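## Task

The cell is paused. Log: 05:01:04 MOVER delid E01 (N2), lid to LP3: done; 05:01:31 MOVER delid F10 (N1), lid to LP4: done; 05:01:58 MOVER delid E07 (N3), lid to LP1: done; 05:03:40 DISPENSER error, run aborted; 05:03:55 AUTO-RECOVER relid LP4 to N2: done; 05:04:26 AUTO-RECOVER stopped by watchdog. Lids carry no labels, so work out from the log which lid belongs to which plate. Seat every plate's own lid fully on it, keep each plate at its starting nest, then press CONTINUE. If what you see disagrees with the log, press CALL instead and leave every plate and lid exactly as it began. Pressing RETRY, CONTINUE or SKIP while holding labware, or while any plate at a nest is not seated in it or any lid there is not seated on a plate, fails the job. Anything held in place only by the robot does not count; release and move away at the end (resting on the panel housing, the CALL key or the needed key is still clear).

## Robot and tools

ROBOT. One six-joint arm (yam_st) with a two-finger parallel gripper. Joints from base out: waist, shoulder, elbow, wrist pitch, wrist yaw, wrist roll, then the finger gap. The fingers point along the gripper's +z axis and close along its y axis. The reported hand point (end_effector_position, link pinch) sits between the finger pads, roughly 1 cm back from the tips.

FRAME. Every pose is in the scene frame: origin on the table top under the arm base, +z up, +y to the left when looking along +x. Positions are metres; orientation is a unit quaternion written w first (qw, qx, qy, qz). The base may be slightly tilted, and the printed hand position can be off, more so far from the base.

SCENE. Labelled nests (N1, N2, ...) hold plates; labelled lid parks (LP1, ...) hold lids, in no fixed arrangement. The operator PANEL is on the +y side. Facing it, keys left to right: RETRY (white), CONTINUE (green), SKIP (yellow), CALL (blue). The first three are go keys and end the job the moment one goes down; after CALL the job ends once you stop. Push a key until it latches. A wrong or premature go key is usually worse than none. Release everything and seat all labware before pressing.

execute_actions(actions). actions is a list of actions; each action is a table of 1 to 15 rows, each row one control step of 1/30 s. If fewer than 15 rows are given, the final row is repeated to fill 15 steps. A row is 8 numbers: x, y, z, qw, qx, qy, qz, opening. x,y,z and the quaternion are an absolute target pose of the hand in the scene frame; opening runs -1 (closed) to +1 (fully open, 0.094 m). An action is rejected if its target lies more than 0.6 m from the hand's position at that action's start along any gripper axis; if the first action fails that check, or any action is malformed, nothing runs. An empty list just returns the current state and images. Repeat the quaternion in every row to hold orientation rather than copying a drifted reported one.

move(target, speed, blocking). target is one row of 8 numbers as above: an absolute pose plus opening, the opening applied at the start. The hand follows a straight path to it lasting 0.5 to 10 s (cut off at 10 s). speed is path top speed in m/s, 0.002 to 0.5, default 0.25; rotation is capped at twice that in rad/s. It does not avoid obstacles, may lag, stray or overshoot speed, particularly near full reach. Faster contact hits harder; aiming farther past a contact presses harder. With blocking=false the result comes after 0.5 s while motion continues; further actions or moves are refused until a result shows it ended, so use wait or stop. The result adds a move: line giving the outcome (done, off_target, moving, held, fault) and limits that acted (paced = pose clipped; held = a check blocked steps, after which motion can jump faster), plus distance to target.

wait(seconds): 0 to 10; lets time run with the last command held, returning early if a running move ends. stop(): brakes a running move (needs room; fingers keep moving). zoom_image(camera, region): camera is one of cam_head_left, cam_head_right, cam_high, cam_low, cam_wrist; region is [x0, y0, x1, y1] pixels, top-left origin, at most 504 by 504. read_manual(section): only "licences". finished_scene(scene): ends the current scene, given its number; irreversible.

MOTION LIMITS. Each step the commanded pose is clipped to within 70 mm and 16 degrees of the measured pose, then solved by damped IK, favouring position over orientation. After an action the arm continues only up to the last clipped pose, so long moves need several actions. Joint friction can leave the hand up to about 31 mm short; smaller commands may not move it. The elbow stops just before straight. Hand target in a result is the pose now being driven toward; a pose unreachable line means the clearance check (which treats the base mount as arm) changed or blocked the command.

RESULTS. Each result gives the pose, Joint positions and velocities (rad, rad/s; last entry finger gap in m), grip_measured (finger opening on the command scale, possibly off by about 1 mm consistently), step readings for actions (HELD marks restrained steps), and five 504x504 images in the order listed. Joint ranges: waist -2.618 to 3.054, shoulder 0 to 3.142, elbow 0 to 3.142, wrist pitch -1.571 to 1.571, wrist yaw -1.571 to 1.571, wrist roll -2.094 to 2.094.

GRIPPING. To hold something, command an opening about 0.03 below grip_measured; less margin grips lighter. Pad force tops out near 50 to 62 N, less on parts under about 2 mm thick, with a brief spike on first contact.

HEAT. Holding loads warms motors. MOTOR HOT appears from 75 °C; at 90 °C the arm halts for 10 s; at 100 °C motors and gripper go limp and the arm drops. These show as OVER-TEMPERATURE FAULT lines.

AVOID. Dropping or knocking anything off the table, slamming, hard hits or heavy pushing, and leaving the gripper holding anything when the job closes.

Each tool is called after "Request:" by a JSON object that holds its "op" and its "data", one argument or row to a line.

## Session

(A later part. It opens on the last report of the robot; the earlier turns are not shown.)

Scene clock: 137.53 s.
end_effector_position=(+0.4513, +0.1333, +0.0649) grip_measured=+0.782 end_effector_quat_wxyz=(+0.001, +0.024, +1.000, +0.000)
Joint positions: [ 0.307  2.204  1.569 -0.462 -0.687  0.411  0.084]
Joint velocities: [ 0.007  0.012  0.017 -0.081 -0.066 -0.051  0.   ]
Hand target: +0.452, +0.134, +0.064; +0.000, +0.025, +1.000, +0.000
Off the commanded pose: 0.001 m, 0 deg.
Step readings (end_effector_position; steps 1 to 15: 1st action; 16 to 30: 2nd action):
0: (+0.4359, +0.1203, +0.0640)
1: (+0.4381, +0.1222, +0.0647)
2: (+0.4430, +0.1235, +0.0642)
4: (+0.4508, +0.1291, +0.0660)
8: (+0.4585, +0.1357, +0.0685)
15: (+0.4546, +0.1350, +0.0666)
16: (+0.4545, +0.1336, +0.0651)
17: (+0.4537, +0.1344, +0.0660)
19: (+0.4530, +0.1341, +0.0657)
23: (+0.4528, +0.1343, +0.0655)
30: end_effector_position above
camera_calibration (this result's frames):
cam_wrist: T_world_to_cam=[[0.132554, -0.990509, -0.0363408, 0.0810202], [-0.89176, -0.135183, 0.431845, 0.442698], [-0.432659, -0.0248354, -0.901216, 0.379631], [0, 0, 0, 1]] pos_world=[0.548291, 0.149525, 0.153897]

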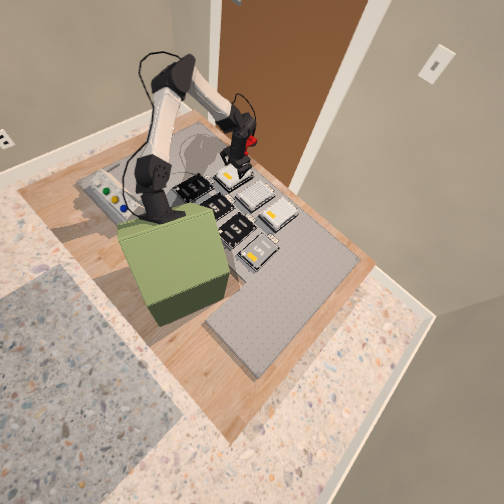

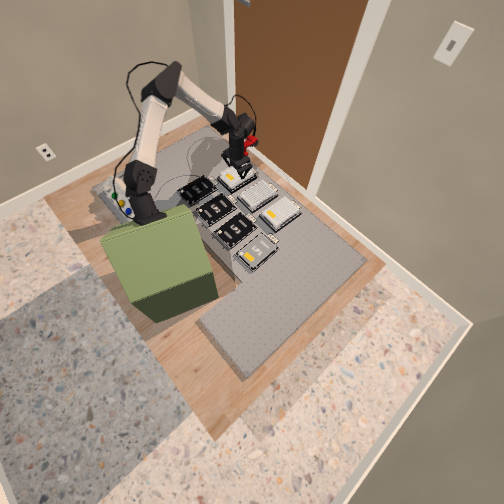

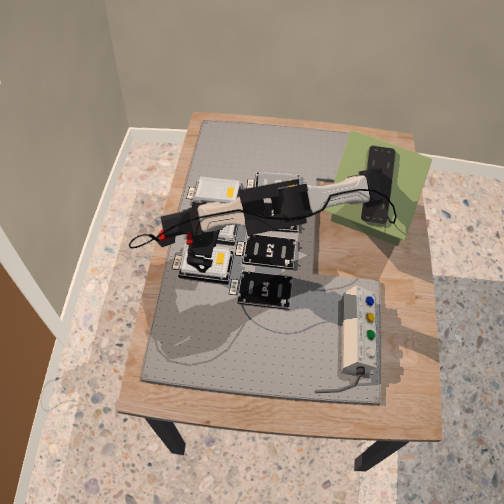

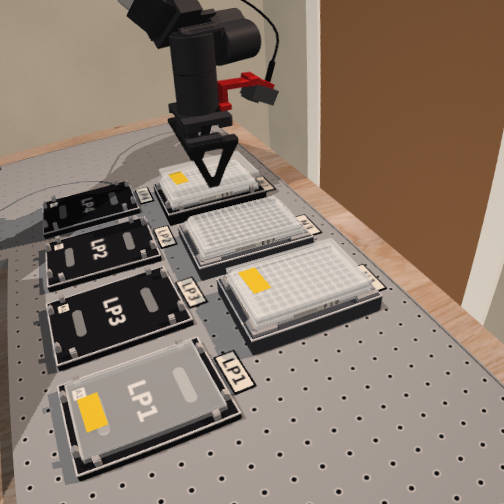

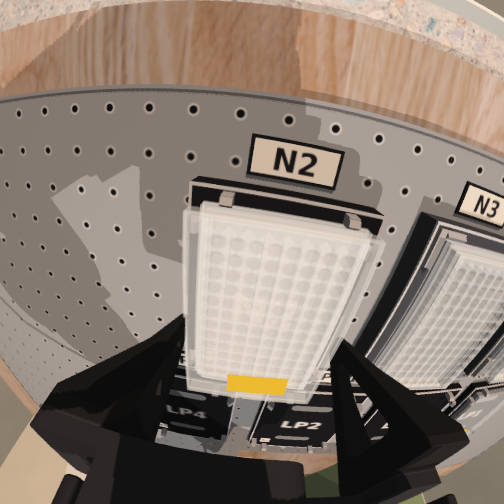

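Request:
{"op": "execute_actions", "data": {
  "actions": [
    [[0.4745,0.1535,0.063,0,0.025,0.9997,0,0.76],[0.4305,0.1135,0.0625,0,0.025,0.9997,0,0.76],[0.4745,0.1535,0.062,0,0.025,0.9997,0,0.76],[0.4305,0.1135,0.0615,0,0.025,0.9997,0,0.76],[0.4745,0.1535,0.061,0,0.025,0.9997,0,0.76],[0.4305,0.1135,0.0605,0,0.025,0.9997,0,0.76],[0.4745,0.1535,0.060,0,0.025,0.9997,0,0.76],[0.4305,0.1135,0.0595,0,0.025,0.9997,0,0.76],[0.4745,0.1535,0.059,0,0.025,0.9997,0,0.76],[0.4305,0.1135,0.0585,0,0.025,0.9997,0,0.76],[0.4745,0.1535,0.058,0,0.025,0.9997,0,0.76],[0.4305,0.1135,0.0575,0,0.025,0.9997,0,0.76],[0.4745,0.1535,0.057,0,0.025,0.9997,0,0.76],[0.4305,0.1135,0.0565,0,0.025,0.9997,0,0.76],[0.4745,0.1535,0.056,0,0.025,0.9997,0,0.76]],
    [[0.4305,0.1135,0.0555,0,0.025,0.9997,0,0.76],[0.4745,0.1535,0.055,0,0.025,0.9997,0,0.76],[0.4305,0.1135,0.0545,0,0.025,0.9997,0,0.76],[0.4745,0.1535,0.054,0,0.025,0.9997,0,0.76],[0.4305,0.1135,0.0535,0,0.025,0.9997,0,0.76],[0.4745,0.1535,0.053,0,0.025,0.9997,0,0.76],[0.4305,0.1135,0.0525,0,0.025,0.9997,0,0.76],[0.4745,0.1535,0.052,0,0.025,0.9997,0,0.76],[0.4305,0.1135,0.0515,0,0.025,0.9997,0,0.76],[0.4745,0.1535,0.051,0,0.025,0.9997,0,0.76],[0.4305,0.1135,0.0505,0,0.025,0.9997,0,0.76],[0.4525,0.1335,0.057,0,0.025,0.9997,0,0.76]]
  ]
}}

Scene clock: 140.03 s.
end_effector_position=(+0.4529, +0.1311, +0.0583) grip_measured=+0.782 end_effector_quat_wxyz=(+0.002, +0.029, +1.000, -0.001)
Joint positions: [ 0.313  2.224  1.577 -0.445 -0.681  0.429  0.084]
Joint velocities: [-0.002  0.002  0.002 -0.051 -0.066 -0.051 -0.001]
Hand target: +0.453, +0.133, +0.057; +0.000, +0.025, +1.000, +0.000
Off the commanded pose: 0.003 m, 1 deg.
Step readings (end_effector_position; steps 1 to 15: 1st action; 16 to 30: 2nd action):
0: (+0.4512, +0.1332, +0.0649)
1: (+0.4526, +0.1344, +0.0654)
2: (+0.4551, +0.1344, +0.0644)
4: (+0.4559, +0.1353, +0.0644)
8: (+0.4548, +0.1341, +0.0623)
15: (+0.4517, +0.1319, +0.0598)
16: (+0.4525, +0.1309, +0.0584)
17: (+0.4521, +0.1320, +0.0596)
19: (+0.4525, +0.1321, +0.0593)
23: (+0.4534, +0.1322, +0.0591)
30: end_effector_position above
camera_calibration (this result's frames):
cam_wrist: T_world_to_cam=[[0.12209, -0.991938, -0.0339647, 0.0831945], [-0.893936, -0.124768, 0.430478, 0.4464], [-0.431245, -0.0221947, -0.901962, 0.373348], [0, 0, 0, 1]] pos_world=[0.5499, 0.146506, 0.147406]

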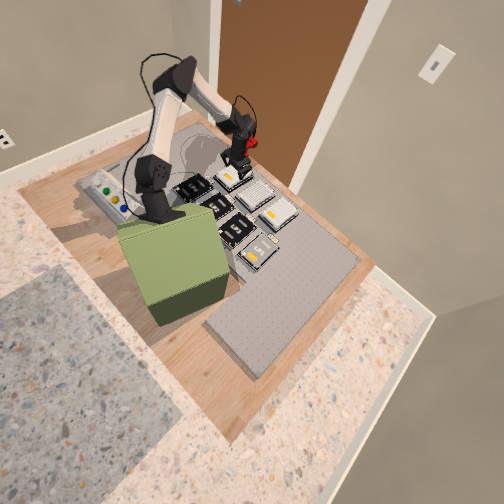

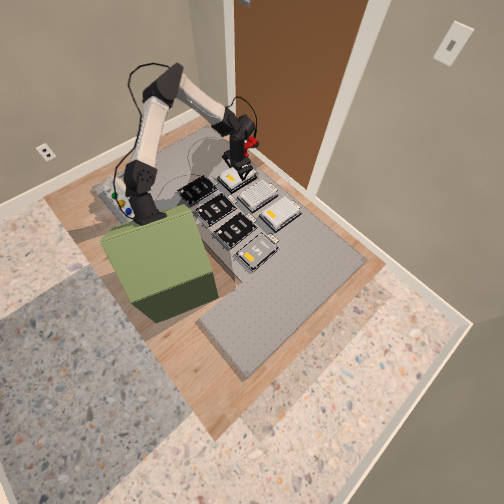

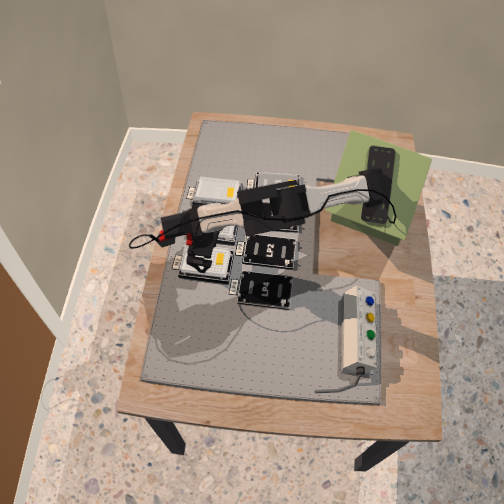

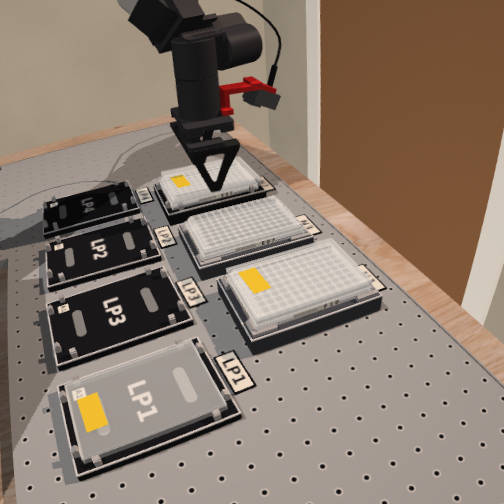

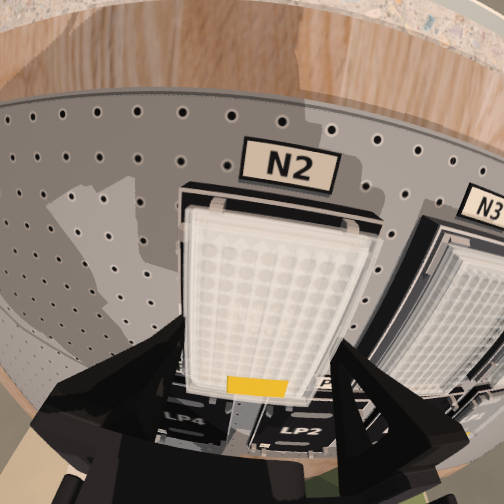

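Request:
{"op": "execute_actions", "data": {
  "actions": [
    [[0.4525,0.157,0.055,0,0.025,0.9997,0,0.76],[0.4525,0.113,0.055,0,0.025,0.9997,0,0.76],[0.4525,0.157,0.055,0,0.025,0.9997,0,0.76],[0.4525,0.113,0.055,0,0.025,0.9997,0,0.76],[0.4525,0.157,0.055,0,0.025,0.9997,0,0.76],[0.4525,0.113,0.055,0,0.025,0.9997,0,0.76],[0.4525,0.157,0.055,0,0.025,0.9997,0,0.76],[0.4525,0.113,0.055,0,0.025,0.9997,0,0.76],[0.4525,0.157,0.055,0,0.025,0.9997,0,0.76],[0.4525,0.113,0.055,0,0.025,0.9997,0,0.76],[0.4525,0.157,0.055,0,0.025,0.9997,0,0.76],[0.4525,0.113,0.055,0,0.025,0.9997,0,0.76],[0.4525,0.157,0.055,0,0.025,0.9997,0,0.76],[0.4525,0.113,0.055,0,0.025,0.9997,0,0.76],[0.4525,0.134,0.056,0,0.025,0.9997,0,0.76]]
  ]
}}

Scene clock: 142.03 s.
end_effector_position=(+0.4525, +0.1320, +0.0589) grip_measured=+0.782 end_effector_quat_wxyz=(+0.002, +0.028, +1.000, -0.000)
Joint positions: [ 0.313  2.221  1.577 -0.448 -0.683  0.428  0.084]
Joint velocities: [-0.007 -0.007 -0.002 -0.037  0.037 -0.007 -0.   ]
Hand target: +0.452, +0.134, +0.056; -0.000, +0.025, +1.000, -0.000
Off the commanded pose: 0.003 m, 0 deg.
Step readings (end_effector_position):
0: (+0.4529, +0.1311, +0.0583)
1: (+0.4528, +0.1316, +0.0582)
2: (+0.4532, +0.1311, +0.0587)
4: (+0.4533, +0.1316, +0.0591)
8: (+0.4528, +0.1318, +0.0589)
15: end_effector_position above
camera_calibration (this result's frames):
cam_wrist: T_world_to_cam=[[0.123344, -0.991732, -0.0354108, 0.0836735], [-0.893181, -0.126495, 0.431539, 0.445751], [-0.43245, -0.0215993, -0.901399, 0.374183], [0, 0, 0, 1]] pos_world=[0.549632, 0.147449, 0.147892]

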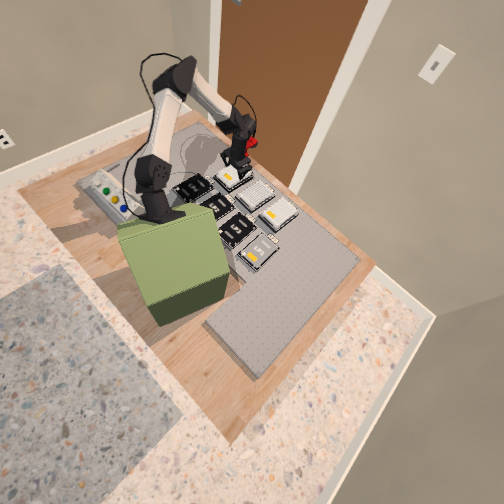

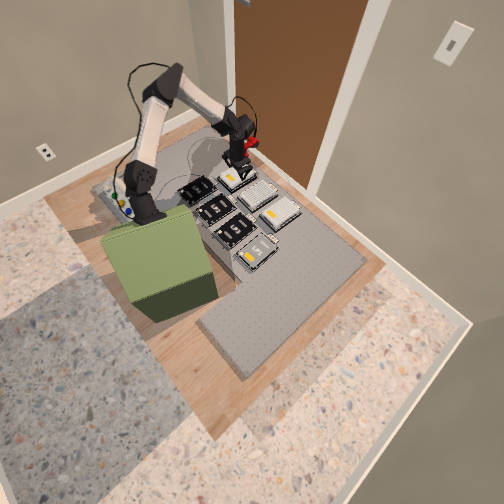

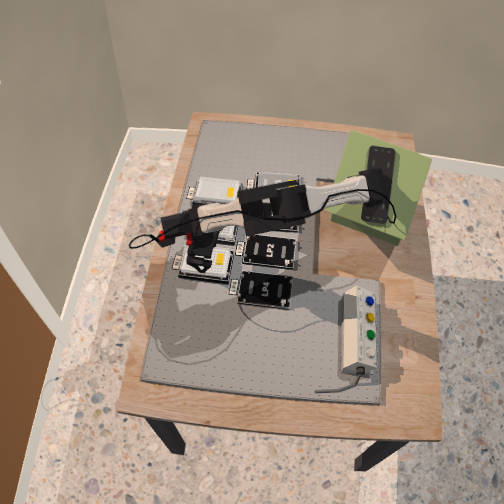

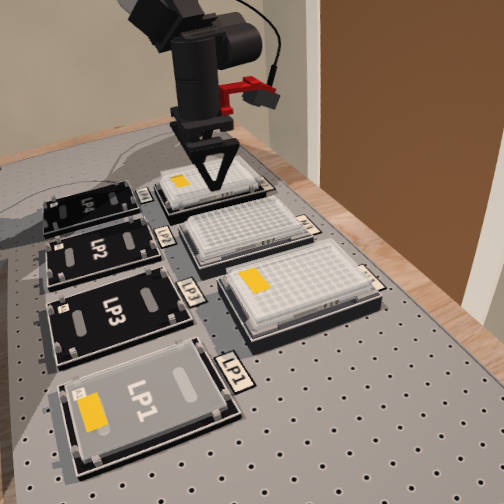

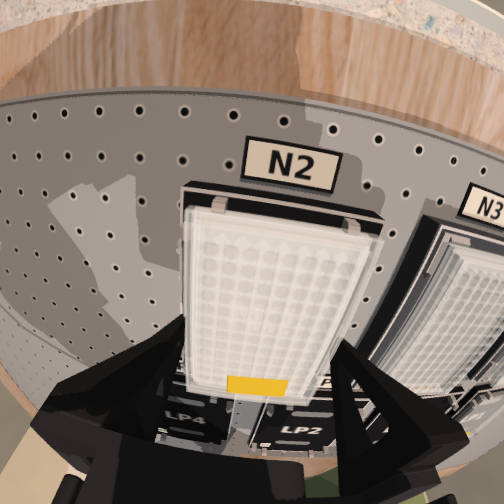

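Request:
{"op": "zoom_image", "data": {
  "camera": "cam_wrist",
  "region": [160, 160, 420, 420]
}}

Request:
{"op": "zoom_image", "data": {
  "camera": "cam_low",
  "region": [150, 150, 280, 230]
}}

Region (160, 160, 420, 420) of cam_wrist's 504x504 image, scaled by 1.938, with more detail than that image has.

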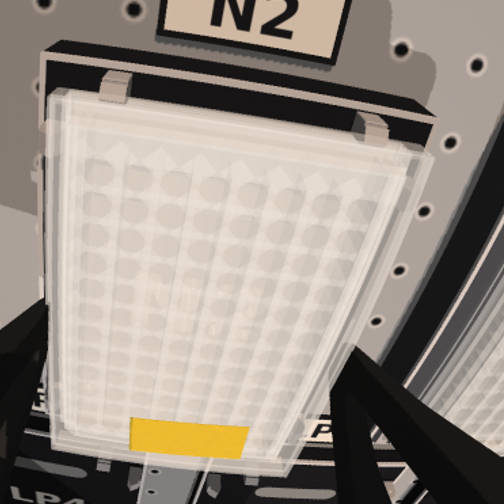

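Region (150, 150, 280, 230) of cam_low's 504x504 image, scaled by 3.877, with more detail than that image has; it fills the top 310 rows of this view, and the rest is white.

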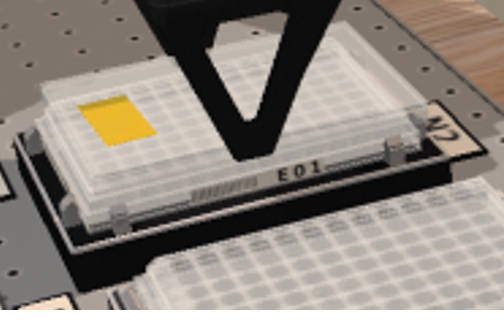

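Request:
{"op": "execute_actions", "data": {
  "actions": [
    [[0.4525,0.161,0.054,0,0.025,0.9997,0,0.76],[0.4525,0.117,0.054,0,0.025,0.9997,0,0.76],[0.4525,0.161,0.054,0,0.025,0.9997,0,0.76],[0.4525,0.117,0.054,0,0.025,0.9997,0,0.76],[0.4525,0.161,0.054,0,0.025,0.9997,0,0.76],[0.4525,0.117,0.054,0,0.025,0.9997,0,0.76],[0.4525,0.161,0.054,0,0.025,0.9997,0,0.76],[0.4525,0.117,0.054,0,0.025,0.9997,0,0.76],[0.4525,0.161,0.054,0,0.025,0.9997,0,0.76],[0.4525,0.117,0.054,0,0.025,0.9997,0,0.76],[0.4525,0.161,0.054,0,0.025,0.9997,0,0.76],[0.4525,0.117,0.054,0,0.025,0.9997,0,0.76],[0.4525,0.161,0.054,0,0.025,0.9997,0,0.76],[0.4525,0.117,0.054,0,0.025,0.9997,0,0.76],[0.4525,0.135,0.056,0,0.025,0.9997,0,0.76]]
  ]
}}

Scene clock: 144.00 s.
end_effector_position=(+0.4525, +0.1327, +0.0588) grip_measured=+0.782 end_effector_quat_wxyz=(+0.002, +0.032, +0.999, -0.003)
Joint positions: [ 0.316  2.219  1.579 -0.451 -0.675  0.437  0.084]
Joint velocities: [-0.017  0.002  0.002  0.037 -0.022 -0.051 -0.001]
Hand target: +0.452, +0.135, +0.056; +0.000, +0.025, +1.000, -0.000
Off the commanded pose: 0.004 m, 1 deg.
Step readings (end_effector_position):
0: (+0.4525, +0.1320, +0.0589)
1: (+0.4520, +0.1325, +0.0581)
2: (+0.4524, +0.1319, +0.0585)
4: (+0.4530, +0.1322, +0.0591)
8: (+0.4527, +0.1325, +0.0589)
15: end_effector_position above
camera_calibration (this result's frames):
cam_wrist: T_world_to_cam=[[0.116599, -0.992754, -0.0290604, 0.0871453], [-0.894437, -0.117681, 0.431432, 0.445269], [-0.431726, -0.024312, -0.901677, 0.374178], [0, 0, 0, 1]] pos_world=[0.549647, 0.148011, 0.147817]

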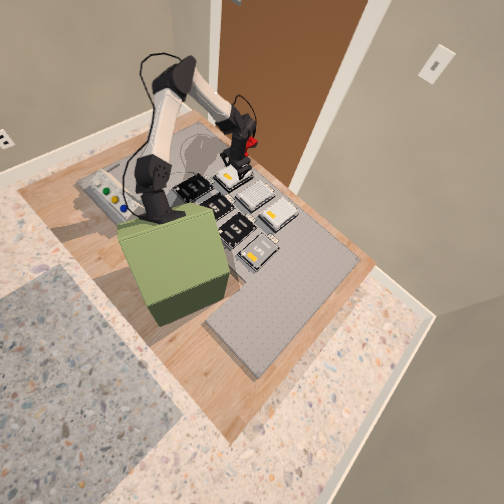

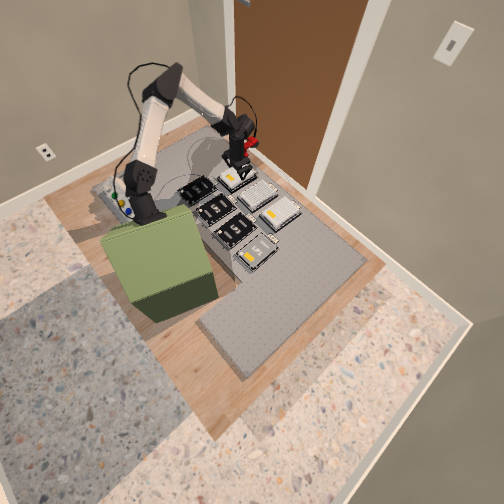

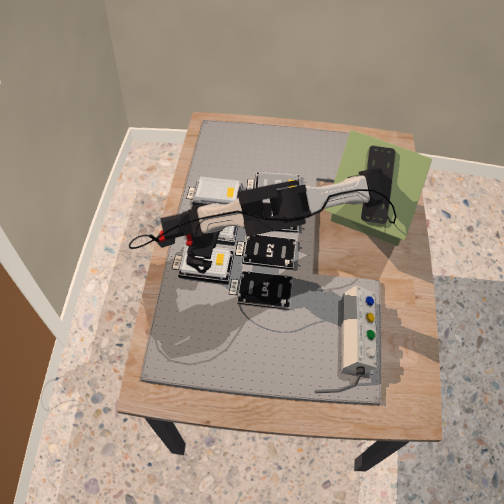

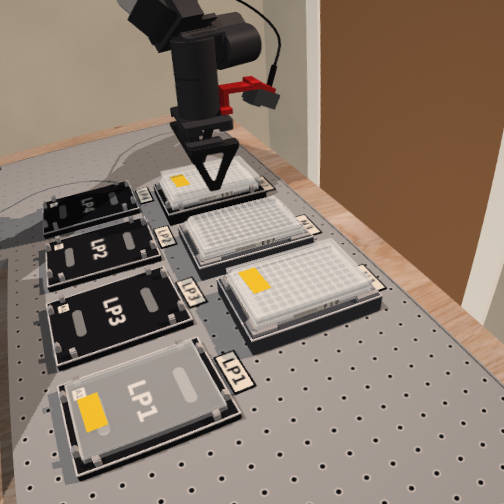

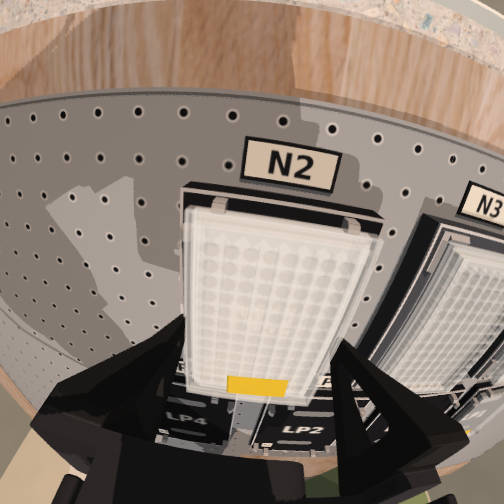

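Request:
{"op": "zoom_image", "data": {
  "camera": "cam_wrist",
  "region": [160, 170, 410, 300]
}}

Region (160, 170, 410, 300) of cam_wrist's 504x504 image, scaled by 2.016, with more detail than that image has; it fills the top 262 rows of this view, and the rest is white.

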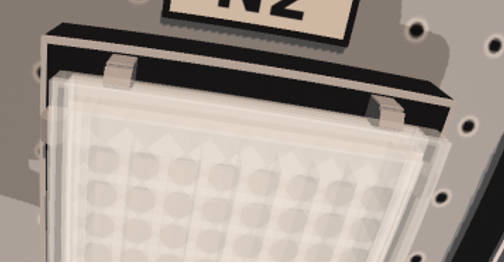

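Request:
{"op": "zoom_image", "data": {
  "camera": "cam_wrist",
  "region": [175, 190, 235, 250]
}}

Request:
{"op": "zoom_image", "data": {
  "camera": "cam_wrist",
  "region": [335, 205, 395, 265]
}}

Region (175, 190, 235, 250) of cam_wrist's 504x504 image, scaled by 8.400, with more detail than that image has.

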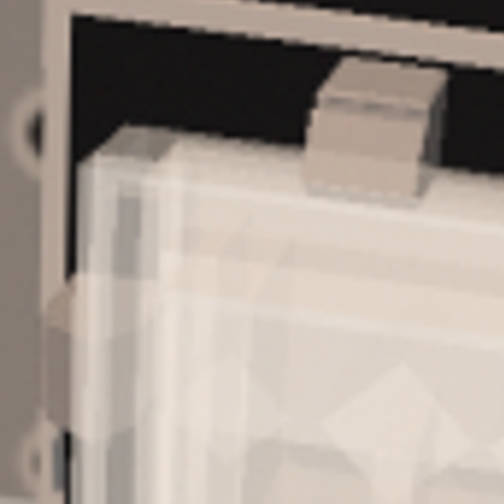

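Region (335, 205, 395, 265) of cam_wrist's 504x504 image, scaled by 8.400, with more detail than that image has.

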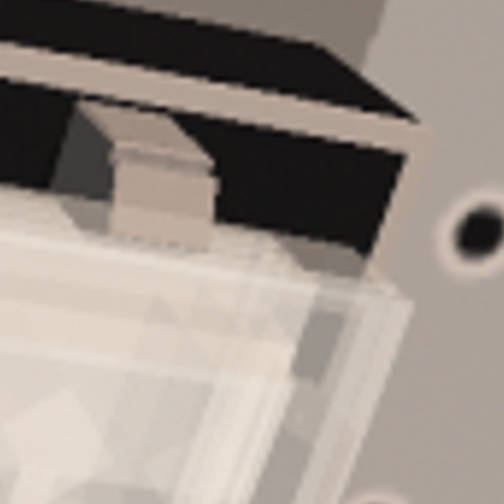

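Request:
{"op": "execute_actions", "data": {
  "actions": [
    [[0.4745,0.153,0.060,0,0.0698,0.9976,0,0.76],[0.4305,0.113,0.061,0,-0.0174,0.9998,0,0.76],[0.4745,0.153,0.062,0,0.0698,0.9976,0,0.76],[0.4305,0.113,0.063,0,-0.0174,0.9998,0,0.76],[0.4745,0.153,0.064,0,0.0698,0.9976,0,0.76],[0.4305,0.113,0.064,0,-0.0174,0.9998,0,0.76],[0.4745,0.153,0.064,0,0.0698,0.9976,0,0.76],[0.4305,0.113,0.064,0,-0.0174,0.9998,0,0.76],[0.4745,0.153,0.064,0,0.0698,0.9976,0,0.76],[0.4305,0.113,0.064,0,-0.0174,0.9998,0,0.76],[0.4745,0.153,0.064,0,0.0698,0.9976,0,0.76],[0.4305,0.113,0.064,0,-0.0174,0.9998,0,0.76],[0.4745,0.153,0.064,0,0.0698,0.9976,0,0.76],[0.4305,0.113,0.064,0,-0.0174,0.9998,0,0.76],[0.4525,0.133,0.063,0,0.025,0.9997,0,0.76]]
  ]
}}

Scene clock: 150.23 s.
end_effector_position=(+0.4523, +0.1323, +0.0646) grip_measured=+0.782 end_effector_quat_wxyz=(+0.003, +0.021, +1.000, -0.002)
Joint positions: [ 0.307  2.206  1.572 -0.463 -0.681  0.405  0.084]
Joint velocities: [ 0.007 -0.022  0.007 -0.33  -0.007  0.037 -0.001]
Hand target: +0.452, +0.133, +0.063; +0.000, +0.025, +1.000, +0.000
Off the commanded pose: 0.002 m, 1 deg.
Step readings (end_effector_position):
0: (+0.4526, +0.1327, +0.0589)
1: (+0.4539, +0.1339, +0.0598)
2: (+0.4544, +0.1323, +0.0595)
4: (+0.4532, +0.1313, +0.0605)
8: (+0.4530, +0.1317, +0.0625)
15: end_effector_position above
camera_calibration (this result's frames):
cam_wrist: T_world_to_cam=[[0.139026, -0.989811, -0.030746, 0.0765184], [-0.891747, -0.138633, 0.430776, 0.444078], [-0.43065, -0.0324716, -0.901935, 0.37986], [0, 0, 0, 1]] pos_world=[0.548954, 0.149637, 0.153664]

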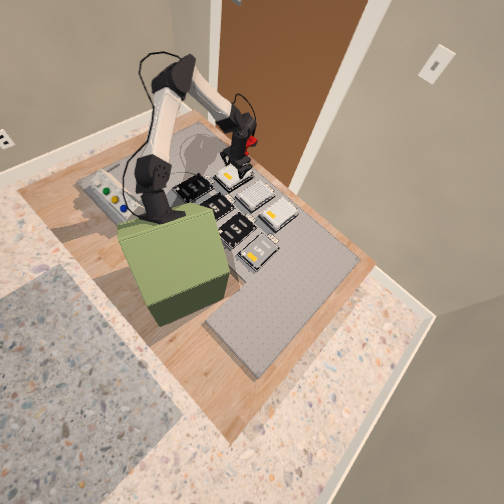

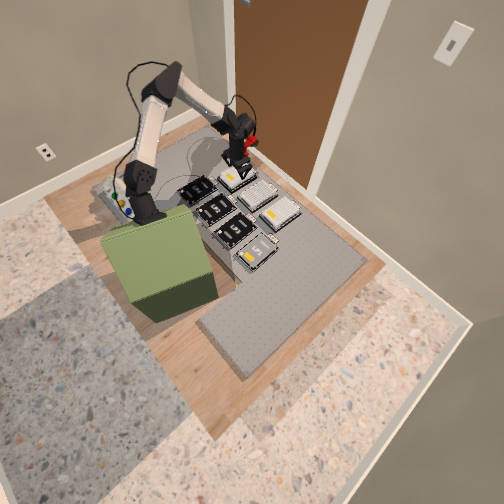

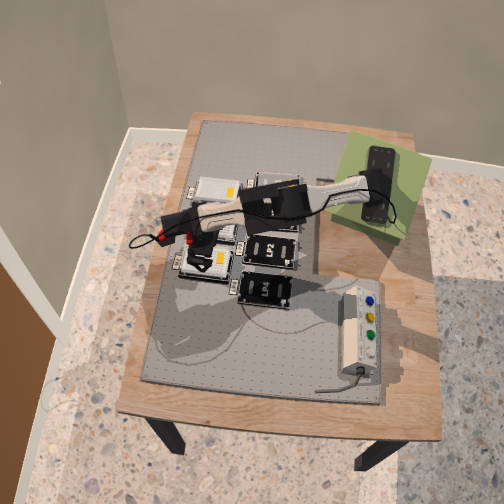

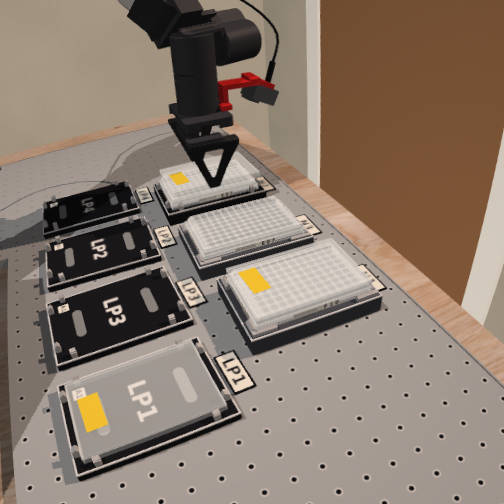

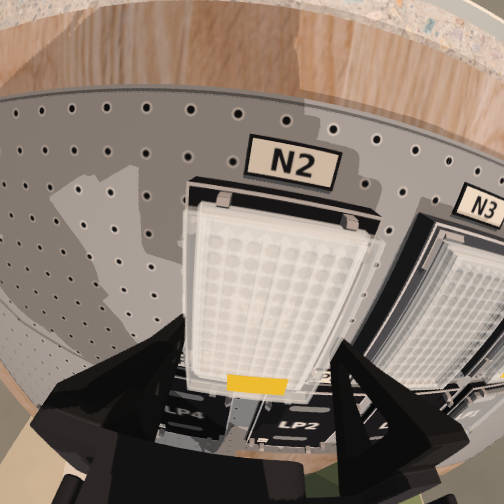

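Request:
{"op": "zoom_image", "data": {
  "camera": "cam_wrist",
  "region": [170, 185, 400, 275]
}}

Request:
{"op": "zoom_image", "data": {
  "camera": "cam_wrist",
  "region": [170, 330, 340, 420]
}}

Region (170, 185, 400, 275) of cam_wrist's 504x504 image, scaled by 2.191, with more detail than that image has; it fills the top 197 rows of this view, and the rest is white.

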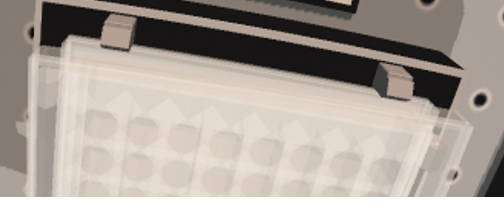

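Region (170, 330, 340, 420) of cam_wrist's 504x504 image, scaled by 2.965, with more detail than that image has; it fills the top 267 rows of this view, and the rest is white.

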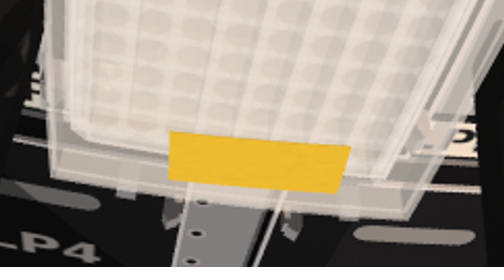

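Request:
{"op": "zoom_image", "data": {
  "camera": "cam_wrist",
  "region": [175, 190, 235, 250]
}}

Request:
{"op": "zoom_image", "data": {
  "camera": "cam_wrist",
  "region": [340, 205, 400, 265]
}}

Region (175, 190, 235, 250) of cam_wrist's 504x504 image, scaled by 8.400, with more detail than that image has.

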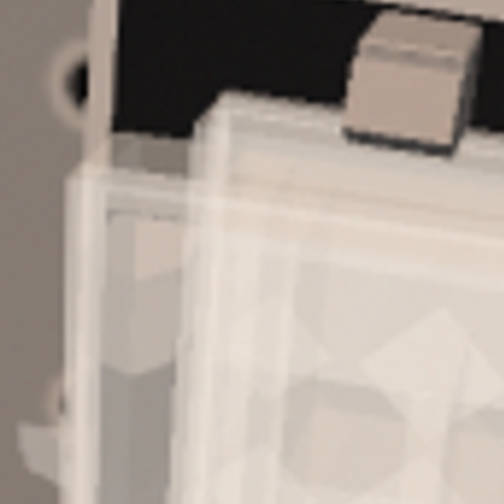

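Region (340, 205, 400, 265) of cam_wrist's 504x504 image, scaled by 8.400, with more detail than that image has.

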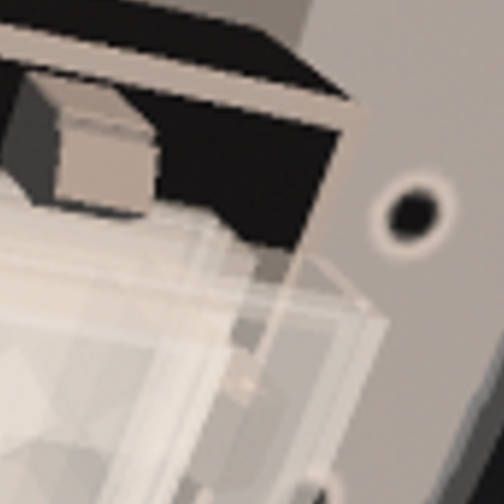

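Request:
{"op": "zoom_image", "data": {
  "camera": "cam_wrist",
  "region": [180, 345, 240, 405]
}}

Request:
{"op": "zoom_image", "data": {
  "camera": "cam_wrist",
  "region": [270, 355, 330, 415]
}}

Region (180, 345, 240, 405) of cam_wrist's 504x504 image, scaled by 8.400, with more detail than that image has.

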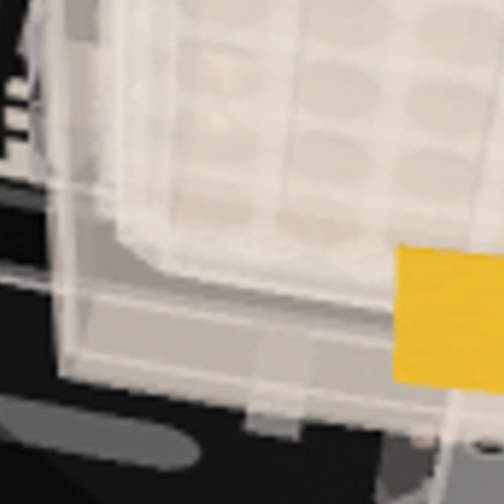

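Region (270, 355, 330, 415) of cam_wrist's 504x504 image, scaled by 8.400, with more detail than that image has.

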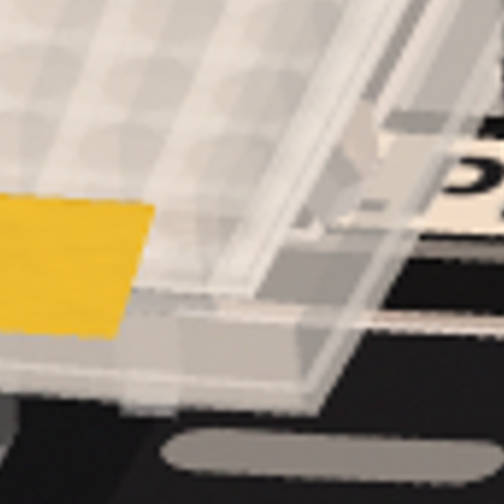

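Request:
{"op": "zoom_image", "data": {
  "camera": "cam_low",
  "region": [150, 155, 210, 225]
}}

Request:
{"op": "zoom_image", "data": {
  "camera": "cam_low",
  "region": [220, 145, 280, 215]
}}

Region (150, 155, 210, 225) of cam_low's 504x504 image, scaled by 7.200, with more detail than that image has; it fills the left 432 columns of this view, and the rest is white.

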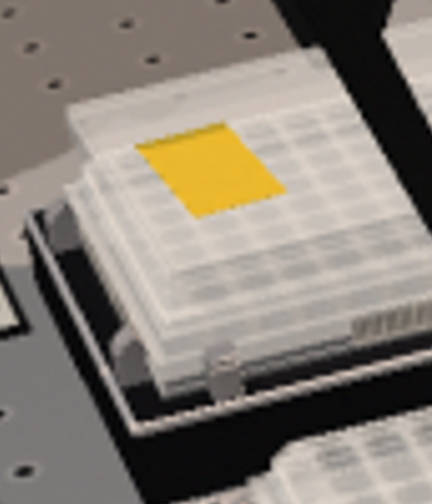

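Region (220, 145, 280, 215) of cam_low's 504x504 image, scaled by 7.200, with more detail than that image has; it fills the left 432 columns of this view, and the rest is white.

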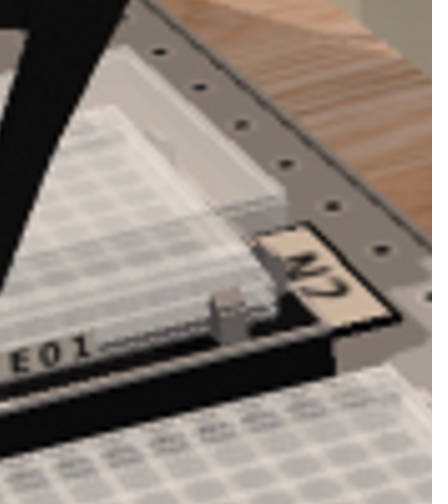

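Request:
{"op": "execute_actions", "data": {
  "actions": [
    [[0.470,0.153,0.063,0,0.0725,0.9974,0,0.76],[0.426,0.113,0.063,0,-0.0140,0.9999,0,0.76],[0.470,0.153,0.063,0,0.0725,0.9974,0,0.76],[0.426,0.113,0.063,0,-0.0140,0.9999,0,0.76],[0.470,0.153,0.063,0,0.0725,0.9974,0,0.76],[0.426,0.113,0.063,0,-0.0140,0.9999,0,0.76],[0.470,0.153,0.063,0,0.0725,0.9974,0,0.76],[0.426,0.113,0.063,0,-0.0140,0.9999,0,0.76],[0.470,0.153,0.063,0,0.0725,0.9974,0,0.76],[0.426,0.113,0.063,0,-0.0140,0.9999,0,0.76],[0.470,0.153,0.063,0,0.0725,0.9974,0,0.76],[0.426,0.113,0.063,0,-0.0140,0.9999,0,0.76],[0.470,0.153,0.063,0,0.0725,0.9974,0,0.76],[0.426,0.113,0.063,0,-0.0140,0.9999,0,0.76],[0.448,0.133,0.063,0,0.0295,0.9996,0,0.76]]
  ]
}}

Scene clock: 158.67 s.
end_effector_position=(+0.4468, +0.1318, +0.0633) grip_measured=+0.782 end_effector_quat_wxyz=(+0.000, +0.024, +1.000, -0.001)
Joint positions: [ 0.31   2.196  1.545 -0.447 -0.683  0.413  0.084]
Joint velocities: [ 0.002 -0.007 -0.007 -0.271 -0.051  0.051 -0.   ]
Hand target: +0.448, +0.133, +0.063; +0.000, +0.029, +1.000, +0.000
Off the commanded pose: 0.002 m, 1 deg.
Step readings (end_effector_position):
0: (+0.4518, +0.1321, +0.0646)
1: (+0.4531, +0.1333, +0.0651)
2: (+0.4540, +0.1330, +0.0643)
4: (+0.4524, +0.1333, +0.0643)
8: (+0.4490, +0.1320, +0.0630)
15: end_effector_position above
camera_calibration (this result's frames):
cam_wrist: T_world_to_cam=[[0.13235, -0.990639, -0.0334384, 0.0800399], [-0.890865, -0.133675, 0.434155, 0.438433], [-0.434561, -0.0276713, -0.900217, 0.37734], [0, 0, 0, 1]] pos_world=[0.543969, 0.14834, 0.152016]

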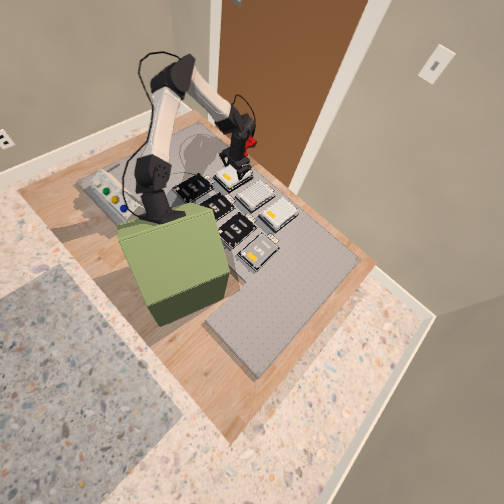

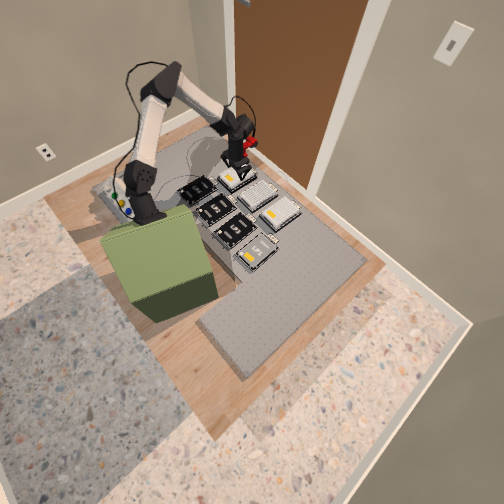

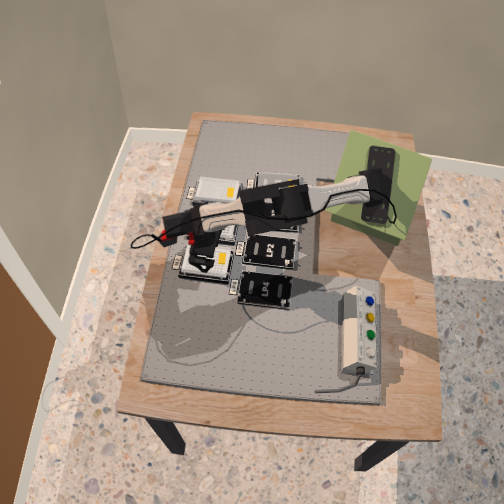

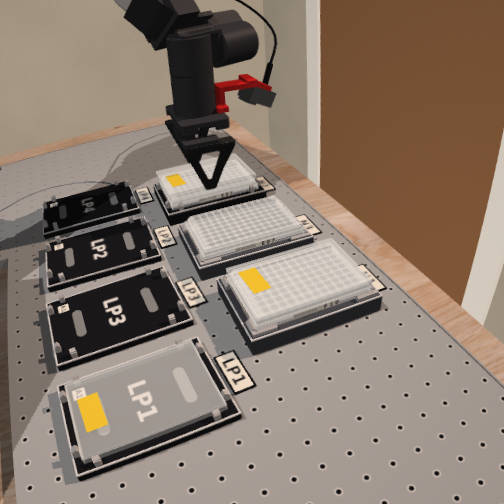

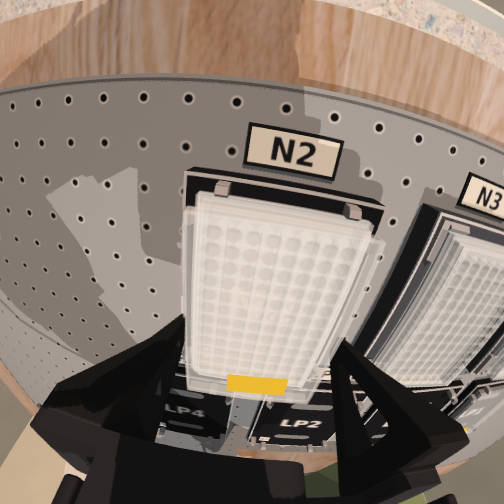

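Request:
{"op": "zoom_image", "data": {
  "camera": "cam_low",
  "region": [145, 150, 285, 225]
}}

Request:
{"op": "zoom_image", "data": {
  "camera": "cam_low",
  "region": [210, 230, 400, 350]
}}

Region (145, 150, 285, 225) of cam_low's 504x504 image, scaled by 3.600, with more detail than that image has; it fills the top 270 rows of this view, and the rest is white.

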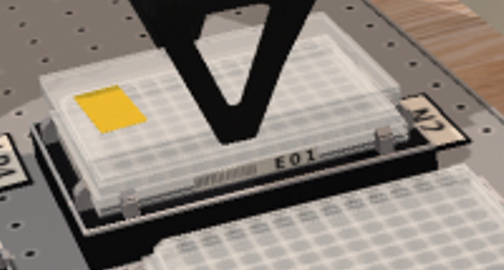

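Region (210, 230, 400, 350) of cam_low's 504x504 image, scaled by 2.653, with more detail than that image has; it fills the top 318 rows of this view, and the rest is white.

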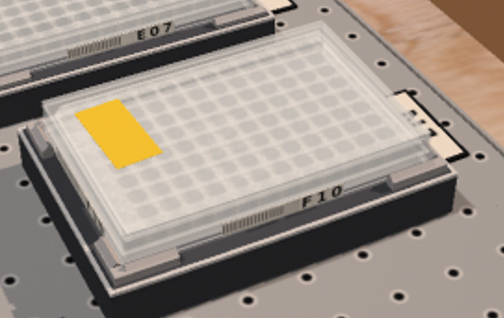

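Request:
{"op": "zoom_image", "data": {
  "camera": "cam_low",
  "region": [150, 155, 210, 225]
}}

Request:
{"op": "zoom_image", "data": {
  "camera": "cam_low",
  "region": [220, 145, 280, 215]
}}

Region (150, 155, 210, 225) of cam_low's 504x504 image, scaled by 7.200, with more detail than that image has; it fills the left 432 columns of this view, and the rest is white.

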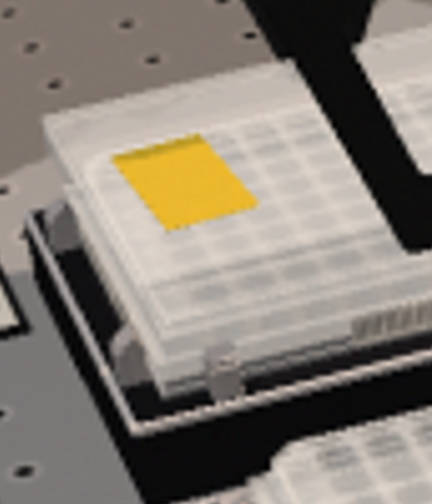

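Region (220, 145, 280, 215) of cam_low's 504x504 image, scaled by 7.200, with more detail than that image has; it fills the left 432 columns of this view, and the rest is white.

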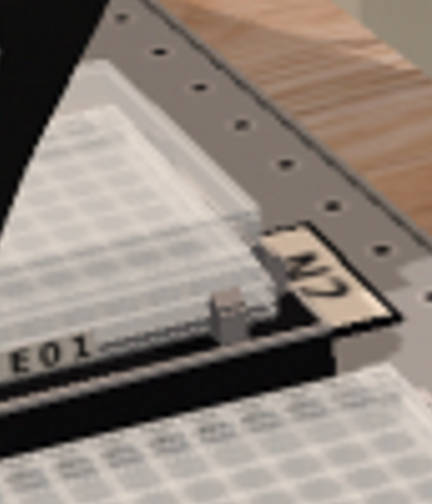

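Request:
{"op": "execute_actions", "data": {
  "actions": [
    [[0.472,0.153,0.063,0,0.0785,0.9969,0,0.76],[0.428,0.113,0.063,0,-0.0087,1,0,0.76],[0.472,0.153,0.063,0,0.0785,0.9969,0,0.76],[0.428,0.113,0.063,0,-0.0087,1,0,0.76],[0.472,0.153,0.063,0,0.0785,0.9969,0,0.76],[0.428,0.113,0.063,0,-0.0087,1,0,0.76],[0.472,0.153,0.063,0,0.0785,0.9969,0,0.76],[0.428,0.113,0.063,0,-0.0087,1,0,0.76],[0.472,0.153,0.063,0,0.0785,0.9969,0,0.76],[0.428,0.113,0.063,0,-0.0087,1,0,0.76],[0.472,0.153,0.063,0,0.0785,0.9969,0,0.76],[0.428,0.113,0.063,0,-0.0087,1,0,0.76],[0.472,0.153,0.063,0,0.0785,0.9969,0,0.76],[0.428,0.113,0.063,0,-0.0087,1,0,0.76],[0.449,0.133,0.063,0,0.032,0.9995,0,0.76]]
  ]
}}

Scene clock: 162.20 s.
end_effector_position=(+0.4493, +0.1323, +0.0634) grip_measured=+0.782 end_effector_quat_wxyz=(+0.002, +0.028, +1.000, -0.000)
Joint positions: [ 0.309  2.201  1.554 -0.448 -0.684  0.423  0.084]
Joint velocities: [-0.002 -0.002 -0.017 -0.33  -0.007 -0.007  0.   ]
Hand target: +0.449, +0.133, +0.063; -0.000, +0.032, +0.999, -0.000
Off the commanded pose: 0.001 m, 0 deg.
Step readings (end_effector_position):
0: (+0.4464, +0.1317, +0.0633)
1: (+0.4481, +0.1328, +0.0639)
2: (+0.4504, +0.1327, +0.0631)
4: (+0.4521, +0.1338, +0.0638)
8: (+0.4524, +0.1333, +0.0639)
15: end_effector_position above
camera_calibration (this result's frames):
cam_wrist: T_world_to_cam=[[0.123734, -0.991699, -0.0349786, 0.0843346], [-0.893495, -0.126677, 0.430835, 0.441175], [-0.43169, -0.0220557, -0.901752, 0.376662], [0, 0, 0, 1]] pos_world=[0.546354, 0.147829, 0.152532]

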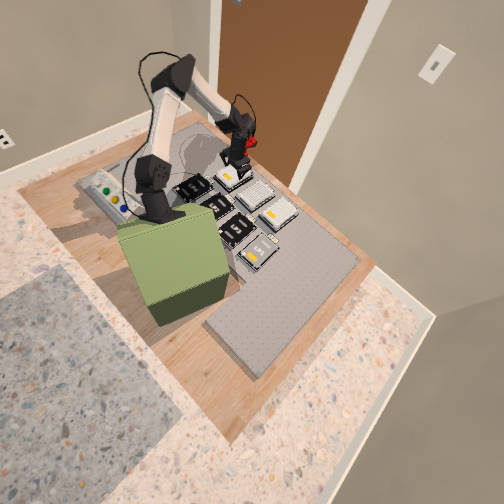

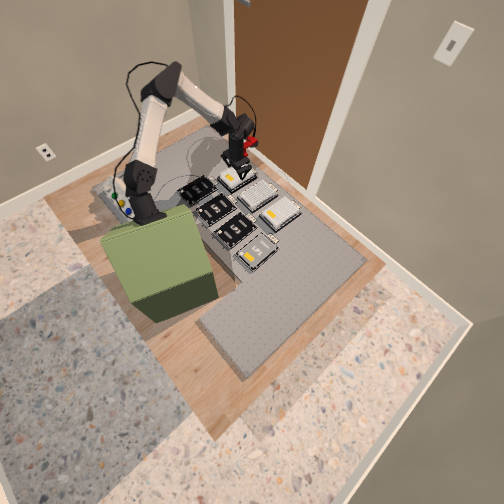

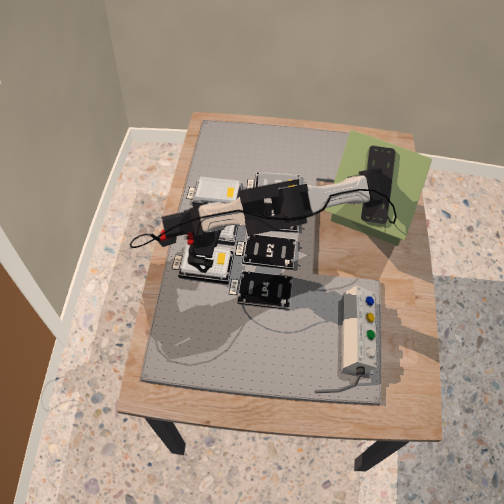

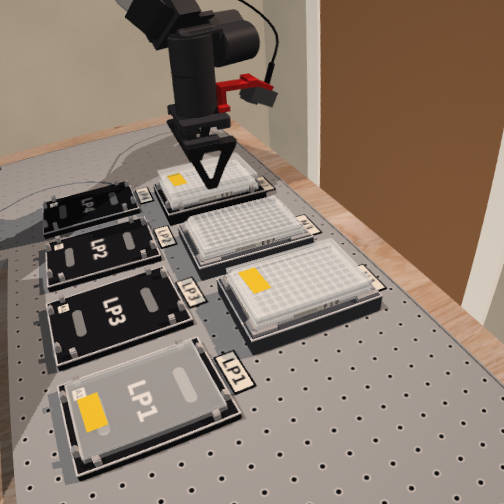

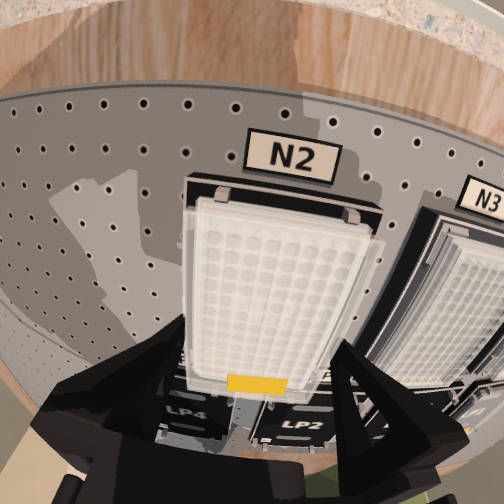

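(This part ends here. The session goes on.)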